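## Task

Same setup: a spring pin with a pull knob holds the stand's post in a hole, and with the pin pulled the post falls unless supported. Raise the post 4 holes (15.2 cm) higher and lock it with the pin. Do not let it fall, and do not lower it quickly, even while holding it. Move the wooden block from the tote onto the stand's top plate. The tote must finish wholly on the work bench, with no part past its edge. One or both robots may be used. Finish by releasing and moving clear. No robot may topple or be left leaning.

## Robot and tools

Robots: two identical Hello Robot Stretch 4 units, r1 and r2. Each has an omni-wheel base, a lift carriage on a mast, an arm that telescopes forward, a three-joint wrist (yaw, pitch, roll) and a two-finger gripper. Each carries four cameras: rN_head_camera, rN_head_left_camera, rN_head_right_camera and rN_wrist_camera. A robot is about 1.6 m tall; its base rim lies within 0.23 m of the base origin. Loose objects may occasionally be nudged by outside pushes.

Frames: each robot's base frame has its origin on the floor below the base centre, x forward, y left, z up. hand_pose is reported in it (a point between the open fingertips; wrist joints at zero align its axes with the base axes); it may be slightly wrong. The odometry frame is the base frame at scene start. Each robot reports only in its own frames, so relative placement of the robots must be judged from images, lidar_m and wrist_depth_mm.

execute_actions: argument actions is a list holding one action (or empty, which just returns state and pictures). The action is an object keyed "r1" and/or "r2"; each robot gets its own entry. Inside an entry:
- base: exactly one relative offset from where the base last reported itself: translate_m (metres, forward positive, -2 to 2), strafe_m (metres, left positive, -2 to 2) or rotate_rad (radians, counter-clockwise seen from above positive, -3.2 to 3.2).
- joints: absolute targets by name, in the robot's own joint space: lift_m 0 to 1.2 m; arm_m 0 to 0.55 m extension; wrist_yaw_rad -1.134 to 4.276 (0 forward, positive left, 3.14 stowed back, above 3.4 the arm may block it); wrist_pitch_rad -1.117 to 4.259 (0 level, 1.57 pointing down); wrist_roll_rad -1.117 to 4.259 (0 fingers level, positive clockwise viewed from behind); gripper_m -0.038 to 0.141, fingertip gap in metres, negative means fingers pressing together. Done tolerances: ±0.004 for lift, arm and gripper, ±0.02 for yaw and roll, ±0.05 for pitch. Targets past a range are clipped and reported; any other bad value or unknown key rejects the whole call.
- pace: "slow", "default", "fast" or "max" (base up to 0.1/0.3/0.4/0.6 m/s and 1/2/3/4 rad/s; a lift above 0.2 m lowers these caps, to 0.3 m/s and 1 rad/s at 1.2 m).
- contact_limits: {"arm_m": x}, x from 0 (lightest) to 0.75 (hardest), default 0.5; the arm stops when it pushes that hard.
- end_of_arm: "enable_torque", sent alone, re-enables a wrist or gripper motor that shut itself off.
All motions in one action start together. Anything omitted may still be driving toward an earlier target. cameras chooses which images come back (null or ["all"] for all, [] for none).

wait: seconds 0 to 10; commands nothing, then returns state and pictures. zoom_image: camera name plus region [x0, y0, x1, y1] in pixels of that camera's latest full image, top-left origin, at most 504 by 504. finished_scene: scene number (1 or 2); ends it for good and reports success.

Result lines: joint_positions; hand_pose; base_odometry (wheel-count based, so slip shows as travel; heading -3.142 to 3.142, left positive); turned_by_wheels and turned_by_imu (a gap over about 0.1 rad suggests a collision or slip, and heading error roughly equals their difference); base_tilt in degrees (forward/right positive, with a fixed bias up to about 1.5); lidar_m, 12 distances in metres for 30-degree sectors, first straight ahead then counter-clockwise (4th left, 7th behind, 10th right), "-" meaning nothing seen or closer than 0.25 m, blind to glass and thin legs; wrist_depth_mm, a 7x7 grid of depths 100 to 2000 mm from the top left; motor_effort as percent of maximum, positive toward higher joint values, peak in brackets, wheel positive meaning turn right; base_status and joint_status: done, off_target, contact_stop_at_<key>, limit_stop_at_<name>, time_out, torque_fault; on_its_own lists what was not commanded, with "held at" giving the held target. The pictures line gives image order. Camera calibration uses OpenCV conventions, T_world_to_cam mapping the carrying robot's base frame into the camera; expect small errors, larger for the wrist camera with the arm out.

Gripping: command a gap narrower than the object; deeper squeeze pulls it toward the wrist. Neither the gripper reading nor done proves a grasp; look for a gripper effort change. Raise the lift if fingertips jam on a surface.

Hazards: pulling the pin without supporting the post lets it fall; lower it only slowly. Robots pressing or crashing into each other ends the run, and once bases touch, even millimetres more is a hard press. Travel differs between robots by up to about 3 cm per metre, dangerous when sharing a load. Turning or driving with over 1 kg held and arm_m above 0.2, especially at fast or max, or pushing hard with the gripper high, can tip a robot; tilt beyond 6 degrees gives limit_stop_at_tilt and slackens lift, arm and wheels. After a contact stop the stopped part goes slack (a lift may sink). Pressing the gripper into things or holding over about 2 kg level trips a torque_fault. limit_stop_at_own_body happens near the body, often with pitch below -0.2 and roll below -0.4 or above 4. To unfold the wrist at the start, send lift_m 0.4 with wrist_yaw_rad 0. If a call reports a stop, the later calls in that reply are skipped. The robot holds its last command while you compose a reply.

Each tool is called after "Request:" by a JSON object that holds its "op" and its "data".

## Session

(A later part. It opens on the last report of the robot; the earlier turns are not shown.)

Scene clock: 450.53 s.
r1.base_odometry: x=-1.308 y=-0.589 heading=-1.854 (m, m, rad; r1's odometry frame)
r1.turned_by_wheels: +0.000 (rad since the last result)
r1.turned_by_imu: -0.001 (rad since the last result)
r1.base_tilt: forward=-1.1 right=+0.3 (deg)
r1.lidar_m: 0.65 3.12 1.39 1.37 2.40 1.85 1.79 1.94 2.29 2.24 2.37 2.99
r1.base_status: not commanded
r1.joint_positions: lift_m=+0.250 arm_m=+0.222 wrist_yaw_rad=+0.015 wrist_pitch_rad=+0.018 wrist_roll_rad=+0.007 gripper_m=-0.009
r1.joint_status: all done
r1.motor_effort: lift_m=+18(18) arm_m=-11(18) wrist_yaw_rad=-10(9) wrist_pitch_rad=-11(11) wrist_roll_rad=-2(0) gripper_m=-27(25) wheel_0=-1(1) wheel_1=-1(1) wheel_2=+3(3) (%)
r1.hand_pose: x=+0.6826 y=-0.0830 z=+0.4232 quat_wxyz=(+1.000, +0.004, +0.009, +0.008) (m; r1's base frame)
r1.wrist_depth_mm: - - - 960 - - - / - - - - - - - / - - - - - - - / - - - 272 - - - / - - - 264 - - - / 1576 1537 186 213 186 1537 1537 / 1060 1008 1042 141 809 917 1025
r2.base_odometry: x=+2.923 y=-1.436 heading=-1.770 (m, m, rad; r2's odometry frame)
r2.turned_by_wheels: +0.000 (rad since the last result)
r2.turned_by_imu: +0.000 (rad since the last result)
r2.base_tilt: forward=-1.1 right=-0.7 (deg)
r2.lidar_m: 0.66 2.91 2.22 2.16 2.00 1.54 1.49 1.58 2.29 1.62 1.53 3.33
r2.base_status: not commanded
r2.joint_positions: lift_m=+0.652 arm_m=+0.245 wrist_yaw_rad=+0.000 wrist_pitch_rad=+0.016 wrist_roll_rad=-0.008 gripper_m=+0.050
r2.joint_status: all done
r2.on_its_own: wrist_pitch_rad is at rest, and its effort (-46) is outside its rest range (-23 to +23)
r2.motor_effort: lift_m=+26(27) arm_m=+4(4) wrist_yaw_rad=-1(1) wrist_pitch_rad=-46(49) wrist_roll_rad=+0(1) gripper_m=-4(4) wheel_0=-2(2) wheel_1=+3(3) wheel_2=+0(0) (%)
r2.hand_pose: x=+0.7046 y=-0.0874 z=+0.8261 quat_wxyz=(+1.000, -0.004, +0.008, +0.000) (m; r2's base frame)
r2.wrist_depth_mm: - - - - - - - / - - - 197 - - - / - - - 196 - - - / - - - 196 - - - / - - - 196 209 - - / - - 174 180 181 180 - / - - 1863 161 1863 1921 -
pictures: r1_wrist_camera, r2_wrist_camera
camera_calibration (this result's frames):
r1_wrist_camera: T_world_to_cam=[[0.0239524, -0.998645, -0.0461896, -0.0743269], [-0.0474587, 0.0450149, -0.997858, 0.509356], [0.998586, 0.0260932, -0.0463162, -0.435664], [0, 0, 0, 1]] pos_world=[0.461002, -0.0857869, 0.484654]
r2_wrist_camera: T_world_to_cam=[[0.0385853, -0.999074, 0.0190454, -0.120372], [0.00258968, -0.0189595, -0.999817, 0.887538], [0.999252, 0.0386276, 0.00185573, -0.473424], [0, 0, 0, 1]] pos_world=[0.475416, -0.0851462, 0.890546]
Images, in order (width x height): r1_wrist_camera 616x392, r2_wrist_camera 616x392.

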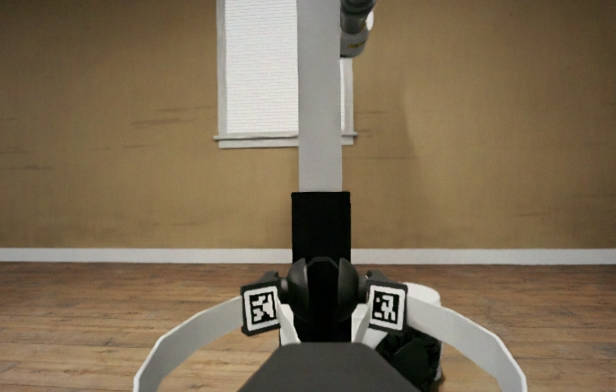

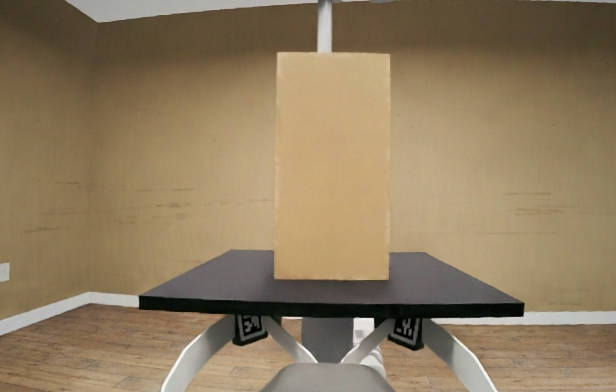

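Request:
{"op": "execute_actions", "data": {"actions": [{"r2": {"joints": {"lift_m": 0.798}, "pace": "fast"}}], "cameras": ["r1_wrist_camera", "r2_wrist_camera"]}}

Scene clock: 468.17 s.
r1.base_odometry: x=-1.308 y=-0.589 heading=-1.854 (m, m, rad; r1's odometry frame)
r1.turned_by_wheels: +0.000 (rad since the last result)
r1.turned_by_imu: -0.001 (rad since the last result)
r1.base_tilt: forward=-1.1 right=+0.2 (deg)
r1.lidar_m: 0.64 3.12 1.39 1.37 2.41 1.85 1.79 1.93 2.32 2.25 2.38 2.99
r1.base_status: not commanded
r1.joint_positions: lift_m=+0.250 arm_m=+0.222 wrist_yaw_rad=+0.015 wrist_pitch_rad=+0.018 wrist_roll_rad=+0.007 gripper_m=-0.009
r1.joint_status: not commanded
r1.motor_effort: lift_m=+18(18) arm_m=-11(11) wrist_yaw_rad=-10(10) wrist_pitch_rad=-11(11) wrist_roll_rad=-1(0) gripper_m=-25(22) wheel_0=-1(1) wheel_1=-1(1) wheel_2=+3(3) (%)
r1.hand_pose: x=+0.6826 y=-0.0830 z=+0.4232 quat_wxyz=(+1.000, +0.004, +0.009, +0.008) (m; r1's base frame)
r1.wrist_depth_mm: - - - - - - - / - - - - - - - / - - - - - - - / - - - 271 - - - / - - - 264 - - - / 1576 1537 185 213 186 1499 1499 / 1078 1008 1078 141 809 917 1008
r2.base_odometry: x=+2.923 y=-1.436 heading=-1.770 (m, m, rad; r2's odometry frame)
r2.turned_by_wheels: +0.000 (rad since the last result)
r2.turned_by_imu: +0.000 (rad since the last result)
r2.base_tilt: forward=-0.9 right=-0.6 (deg)
r2.lidar_m: 0.66 2.89 2.21 2.17 2.01 1.53 1.49 1.57 2.28 1.59 1.53 3.33
r2.base_status: not commanded
r2.joint_positions: lift_m=+0.797 arm_m=+0.245 wrist_yaw_rad=+0.000 wrist_pitch_rad=+0.015 wrist_roll_rad=-0.008 gripper_m=+0.050
r2.joint_status: all done
r2.on_its_own: wrist_pitch_rad is at rest, and its effort (-45) is outside its rest range (-23 to +23)
r2.motor_effort: lift_m=+25(28) arm_m=+4(4) wrist_yaw_rad=-1(1) wrist_pitch_rad=-45(51) wrist_roll_rad=+2(0) gripper_m=-5(3) wheel_0=-2(2) wheel_1=+3(3) wheel_2=+0(1) (%)
r2.hand_pose: x=+0.7046 y=-0.0874 z=+0.9712 quat_wxyz=(+1.000, -0.004, +0.008, +0.000) (m; r2's base frame)
r2.wrist_depth_mm: - - - - - - - / - - - 197 - - - / - - - 197 - - - / - - - 196 - - - / - - - 196 210 - - / - - 173 180 180 180 - / - - - 160 - - -
pictures: r1_wrist_camera, r2_wrist_camera
camera_calibration (this result's frames):
r1_wrist_camera: T_world_to_cam=[[0.0239521, -0.998645, -0.0461896, -0.0743267], [-0.0474587, 0.0450149, -0.997858, 0.509356], [0.998586, 0.0260929, -0.0463162, -0.435664], [0, 0, 0, 1]] pos_world=[0.461002, -0.0857869, 0.484654]
r2_wrist_camera: T_world_to_cam=[[0.0384993, -0.999077, 0.0190573, -0.123111], [0.002903, -0.0189596, -0.999816, 1.03242], [0.999254, 0.0385476, 0.00217039, -0.47401], [0, 0, 0, 1]] pos_world=[0.475399, -0.085151, 1.0356]
Images, in order (width x height): r1_wrist_camera 616x392, r2_wrist_camera 616x392.

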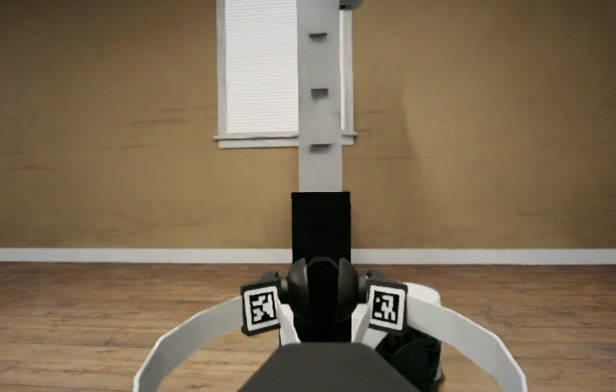

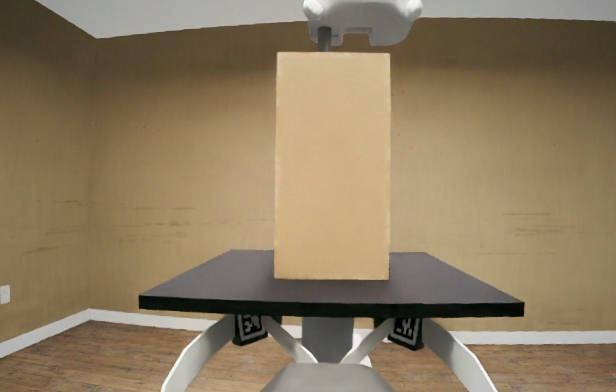

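Request:
{"op": "zoom_image", "data": {"camera": "r1_wrist_camera", "region": [280, 20, 370, 210]}}

Region (280, 20, 370, 210) of r1_wrist_camera's 616x392 image, scaled by 2.653; it fills the left 239 columns of this view, and the rest is white.

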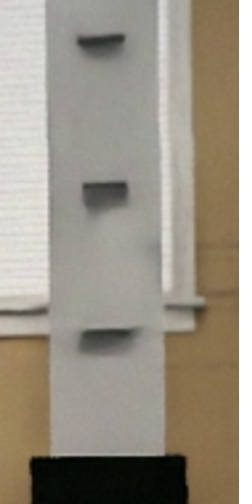

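Request:
{"op": "execute_actions", "data": {"actions": [{"r1": {"joints": {"gripper_m": 0.03}}}], "cameras": ["r1_wrist_camera"]}}

Scene clock: 477.33 s.
r1.base_odometry: x=-1.308 y=-0.589 heading=-1.854 (m, m, rad; r1's odometry frame)
r1.turned_by_wheels: +0.000 (rad since the last result)
r1.turned_by_imu: -0.001 (rad since the last result)
r1.base_tilt: forward=-1.2 right=+0.2 (deg)
r1.lidar_m: 0.64 3.13 1.40 1.38 2.40 1.85 1.80 1.92 2.28 2.25 2.38 2.98
r1.base_status: not commanded
r1.joint_positions: lift_m=+0.250 arm_m=+0.221 wrist_yaw_rad=+0.011 wrist_pitch_rad=+0.016 wrist_roll_rad=+0.007 gripper_m=+0.030
r1.joint_status: all done
r1.motor_effort: lift_m=+18(18) arm_m=-5(11) wrist_yaw_rad=+1(10) wrist_pitch_rad=-7(11) wrist_roll_rad=-3(3) gripper_m=-5(25) wheel_0=-1(1) wheel_1=-1(1) wheel_2=+1(3) (%)
r1.hand_pose: x=+0.6813 y=-0.0841 z=+0.4237 quat_wxyz=(+1.000, +0.004, +0.008, +0.006) (m; r1's base frame)
r1.wrist_depth_mm: - - - - - - - / - - - - - - - / - - - - - - - / - - - 272 - - - / - - - 265 - - - / 1537 1576 196 266 193 1499 1499 / 1098 1060 991 133 809 931 1025
r2.base_odometry: x=+2.923 y=-1.436 heading=-1.770 (m, m, rad; r2's odometry frame)
r2.turned_by_wheels: +0.000 (rad since the last result)
r2.turned_by_imu: +0.000 (rad since the last result)
r2.base_tilt: forward=-1.1 right=-0.6 (deg)
r2.lidar_m: 0.65 2.89 2.22 2.16 1.98 1.53 1.48 1.56 2.30 1.62 1.52 3.34
r2.base_status: not commanded
r2.joint_positions: lift_m=+0.797 arm_m=+0.245 wrist_yaw_rad=+0.000 wrist_pitch_rad=+0.015 wrist_roll_rad=-0.008 gripper_m=+0.050
r2.joint_status: not commanded
r2.on_its_own: wrist_pitch_rad is at rest, and its effort (-45) is outside its rest range (-23 to +23)
r2.motor_effort: lift_m=+25(25) arm_m=+4(4) wrist_yaw_rad=+0(0) wrist_pitch_rad=-45(44) wrist_roll_rad=+1(2) gripper_m=-4(1) wheel_0=-2(2) wheel_1=+3(3) wheel_2=+0(0) (%)
r2.hand_pose: x=+0.7046 y=-0.0874 z=+0.9712 quat_wxyz=(+1.000, -0.004, +0.008, +0.000) (m; r2's base frame)
r2.wrist_depth_mm: - - - - - - - / - - - 197 - - - / - - - 197 - - - / - - - 196 - - - / - - - 196 209 - - / - - 174 179 180 179 - / - - - 161 - - -
pictures: r1_wrist_camera
camera_calibration (this result's frames):
r1_wrist_camera: T_world_to_cam=[[0.0201452, -0.99873, -0.0461764, -0.0728173], [-0.0457776, 0.0452159, -0.997928, 0.508681], [0.998749, 0.0222173, -0.0448086, -0.435396], [0, 0, 0, 1]] pos_world=[0.459604, -0.086052, 0.484755]
Images, in order (width x height): r1_wrist_camera 616x392.

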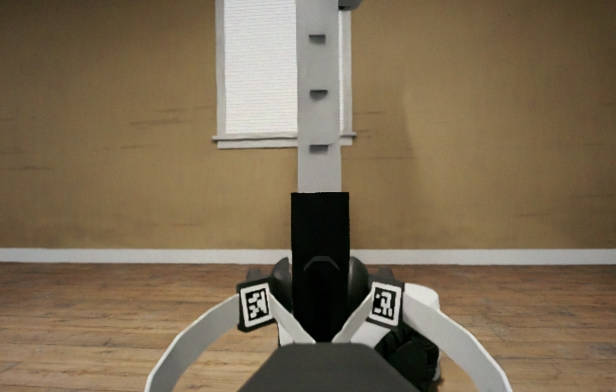

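Request:
{"op": "zoom_image", "data": {"camera": "r1_wrist_camera", "region": [260, 230, 390, 330]}}

Region (260, 230, 390, 330) of r1_wrist_camera's 616x392 image, scaled by 3.877; it fills the top 388 rows of this view, and the rest is white.

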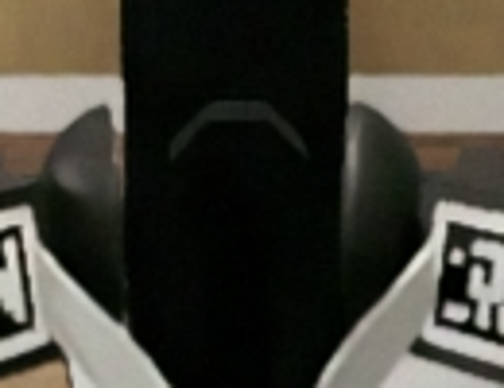

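Request:
{"op": "execute_actions", "data": {"actions": [{"r1": {"joints": {"arm_m": 0.12, "gripper_m": 0.045}, "pace": "fast"}, "r2": {"joints": {"lift_m": 0.786}, "pace": "slow"}}], "cameras": ["r1_wrist_camera", "r2_wrist_camera"]}}

Scene clock: 499.60 s.
r1.base_odometry: x=-1.308 y=-0.589 heading=-1.854 (m, m, rad; r1's odometry frame)
r1.turned_by_wheels: +0.000 (rad since the last result)
r1.turned_by_imu: -0.001 (rad since the last result)
r1.base_tilt: forward=-1.1 right=+0.3 (deg)
r1.lidar_m: 0.65 3.11 1.39 1.39 2.40 1.84 1.79 1.89 2.32 2.25 2.39 3.01
r1.base_status: not commanded
r1.joint_positions: lift_m=+0.250 arm_m=+0.121 wrist_yaw_rad=+0.012 wrist_pitch_rad=+0.016 wrist_roll_rad=+0.007 gripper_m=+0.045
r1.joint_status: all done
r1.motor_effort: lift_m=+18(18) arm_m=-6(6) wrist_yaw_rad=+0(1) wrist_pitch_rad=-6(6) wrist_roll_rad=-1(1) gripper_m=-4(5) wheel_0=-1(1) wheel_1=-1(1) wheel_2=+1(1) (%)
r1.hand_pose: x=+0.5814 y=-0.0840 z=+0.4237 quat_wxyz=(+1.000, +0.004, +0.008, +0.006) (m; r1's base frame)
r1.wrist_depth_mm: - - - 1229 - - - / - - - - - - - / - - - - - - - / - - - - - - - / - - - 1205 - - - / 1576 1576 200 364 195 1499 1499 / 1060 1025 1042 137 917 931 1042
r2.base_odometry: x=+2.923 y=-1.436 heading=-1.770 (m, m, rad; r2's odometry frame)
r2.turned_by_wheels: +0.000 (rad since the last result)
r2.turned_by_imu: +0.000 (rad since the last result)
r2.base_tilt: forward=-1.0 right=-0.5 (deg)
r2.lidar_m: 0.65 2.91 2.22 2.16 2.02 1.52 1.48 1.56 2.31 1.60 1.53 3.30
r2.base_status: not commanded
r2.joint_positions: lift_m=+0.786 arm_m=+0.245 wrist_yaw_rad=+0.000 wrist_pitch_rad=+0.007 wrist_roll_rad=-0.008 gripper_m=+0.050
r2.joint_status: all done
r2.motor_effort: lift_m=+16(24) arm_m=+4(4) wrist_yaw_rad=-1(1) wrist_pitch_rad=-21(45) wrist_roll_rad=+1(1) gripper_m=-3(3) wheel_0=-2(2) wheel_1=+3(3) wheel_2=+0(0) (%)
r2.hand_pose: x=+0.7046 y=-0.0874 z=+0.9624 quat_wxyz=(+1.000, -0.004, +0.003, +0.000) (m; r2's base frame)
r2.wrist_depth_mm: - - - - - - - / - - - 199 - - - / - - - 198 - - - / - - - 196 - - - / - - - 196 202 - - / - - 168 170 172 170 - / - - - 162 - - -
pictures: r1_wrist_camera, r2_wrist_camera
camera_calibration (this result's frames):
r1_wrist_camera: T_world_to_cam=[[0.0206702, -0.998719, -0.046176, -0.0709585], [-0.0457521, 0.0451926, -0.99793, 0.504101], [0.998739, 0.02274, -0.0447594, -0.335652], [0, 0, 0, 1]] pos_world=[0.359759, -0.0860165, 0.484758]
r2_wrist_camera: T_world_to_cam=[[0.0383083, -0.999078, 0.0193799, -0.123128], [0.0113411, -0.0189582, -0.999756, 1.01761], [0.999202, 0.0385187, 0.0106044, -0.482103], [0, 0, 0, 1]] pos_world=[0.474894, -0.0851528, 1.02486]
Images, in order (width x height): r1_wrist_camera 616x392, r2_wrist_camera 616x392.

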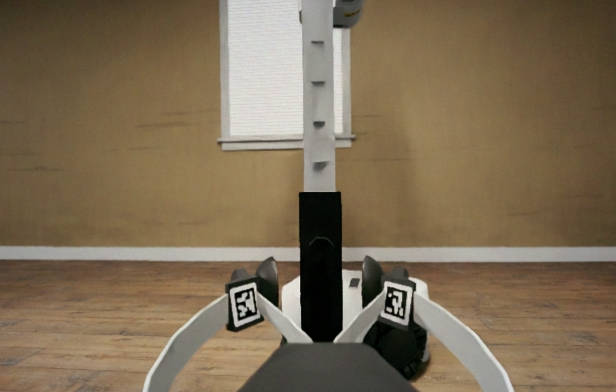

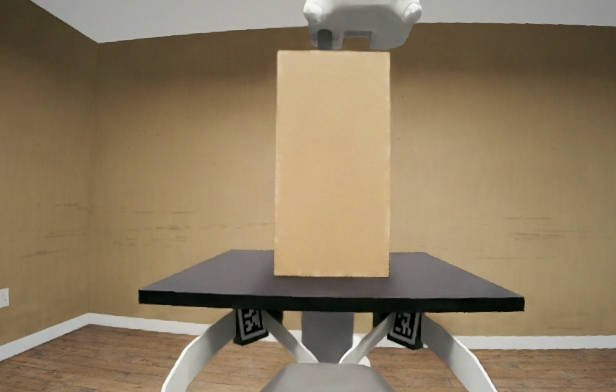

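Request:
{"op": "execute_actions", "data": {"actions": [{"r1": {"base": {"translate_m": -0.25}, "joints": {"arm_m": 0.0}, "pace": "fast"}, "r2": {"base": {"translate_m": -0.25}, "joints": {"lift_m": 0.74, "arm_m": 0.0, "gripper_m": 0.065}, "pace": "fast"}}], "cameras": ["r1_head_camera", "r2_head_camera", "r2_wrist_camera", "r1_wrist_camera", "r2_head_right_camera"]}}

Scene clock: 509.80 s.
r1.base_odometry: x=-1.238 y=-0.349 heading=-1.855 (m, m, rad; r1's odometry frame)
r1.turned_by_wheels: -0.001 (rad since the last result)
r1.turned_by_imu: -0.001 (rad since the last result)
r1.base_tilt: forward=-1.1 right=+0.2 (deg)
r1.lidar_m: 0.89 3.40 1.46 4.78 2.08 1.60 1.54 1.67 2.28 2.23 2.36 3.26
r1.base_status: done
r1.joint_positions: lift_m=+0.250 arm_m=+0.001 wrist_yaw_rad=+0.012 wrist_pitch_rad=+0.016 wrist_roll_rad=+0.007 gripper_m=+0.045
r1.joint_status: all done
r1.motor_effort: lift_m=+18(18) arm_m=-5(4) wrist_yaw_rad=-1(1) wrist_pitch_rad=-6(6) wrist_roll_rad=-2(2) gripper_m=-3(5) wheel_0=-3(11) wheel_1=-3(10) wheel_2=-1(9) (%)
r1.hand_pose: x=+0.4617 y=-0.0840 z=+0.4237 quat_wxyz=(+1.000, +0.004, +0.008, +0.006) (m; r1's base frame)
r1.wrist_depth_mm: - - - - - - - / - - - - - - - / - - - - - - - / - - - - - - - / - - - - - - - / 1576 1576 200 1430 194 1499 1537 / 1078 1025 1025 137 1098 960 1042
r2.base_odometry: x=+2.973 y=-1.191 heading=-1.770 (m, m, rad; r2's odometry frame)
r2.turned_by_wheels: +0.000 (rad since the last result)
r2.turned_by_imu: +0.000 (rad since the last result)
r2.base_tilt: forward=-1.1 right=-0.5 (deg)
r2.lidar_m: 0.87 2.93 2.24 2.19 1.66 1.27 1.19 1.27 1.92 2.46 1.63 3.57
r2.base_status: done
r2.joint_positions: lift_m=+0.740 arm_m=+0.003 wrist_yaw_rad=+0.000 wrist_pitch_rad=+0.002 wrist_roll_rad=-0.008 gripper_m=+0.065
r2.joint_status: all done
joint sent to its limit — the command would take r2.arm_m past its lower limit, so that joint was sent only as far as its limit.
r2.motor_effort: lift_m=+15(16) arm_m=-4(6) wrist_yaw_rad=+0(3) wrist_pitch_rad=-7(20) wrist_roll_rad=+0(1) gripper_m=-2(5) wheel_0=-3(8) wheel_1=-6(11) wheel_2=+2(14) (%)
r2.hand_pose: x=+0.4625 y=-0.0875 z=+0.9178 quat_wxyz=(+1.000, -0.004, +0.001, +0.000) (m; r2's base frame)
r2.wrist_depth_mm: - - - - - - - / - - - - - - - / - - - - - - - / - - - - - - - / - - - - - - - / - - - 1808 - - - / - - - 158 - - -
pictures: r1_head_camera, r1_wrist_camera, r2_head_camera, r2_head_right_camera, r2_wrist_camera
camera_calibration (this result's frames):
r1_wrist_camera: T_world_to_cam=[[0.0206974, -0.998719, -0.0461753, -0.0684883], [-0.0456969, 0.0451919, -0.997933, 0.498614], [0.998741, 0.0227647, -0.044703, -0.216079], [0, 0, 0, 1]] pos_world=[0.240009, -0.0860149, 0.484762]
r2_wrist_camera: T_world_to_cam=[[0.0379796, -0.999087, 0.0195593, -0.11307], [0.0159933, -0.0189632, -0.999692, 0.973557], [0.999151, 0.0382807, 0.0152585, -0.243949], [0, 0, 0, 1]] pos_world=[0.232466, -0.0851666, 0.979192]
Images, in order (width x height): r1_head_camera 420x560, r1_wrist_camera 616x392, r2_head_camera 420x560, r2_head_right_camera 420x672, r2_wrist_camera 616x392.

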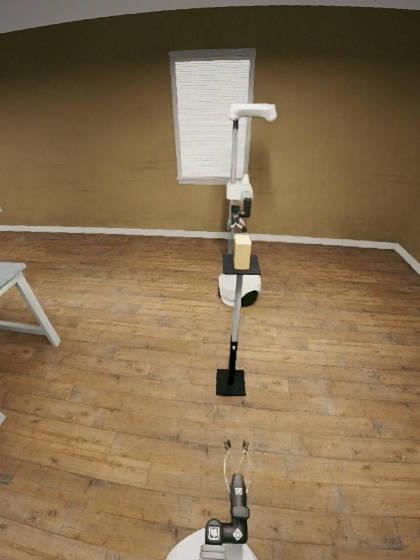

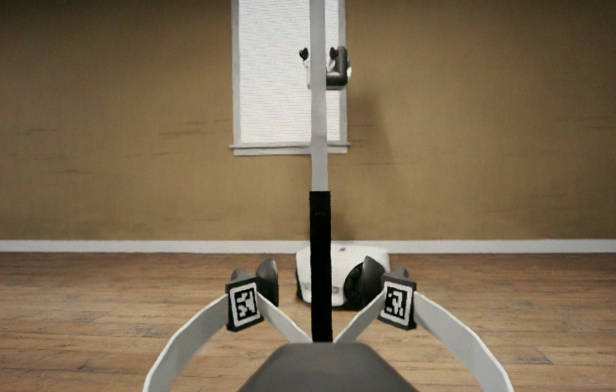

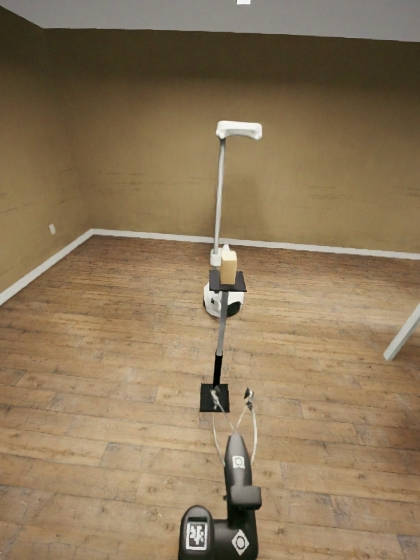

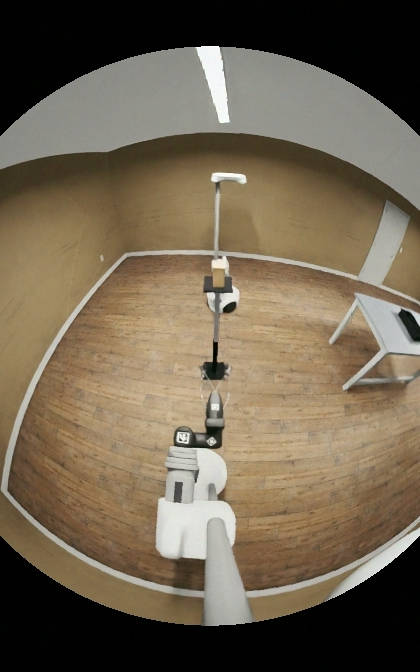

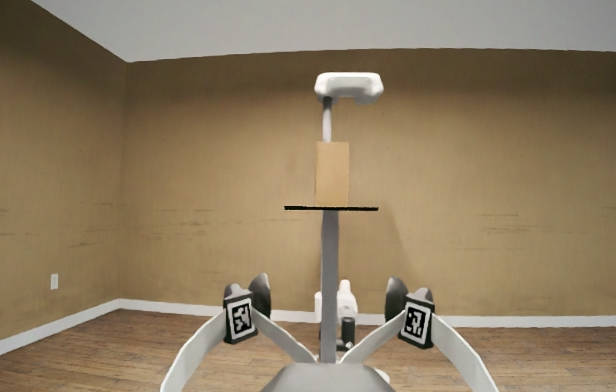

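The post is locked 4 holes higher, the block is on the plate, the tote is still on the bench, and both robots are clear.

Request:
{"op": "finished_scene", "data": {"scene": 2}}

The scene is finished: the task was done.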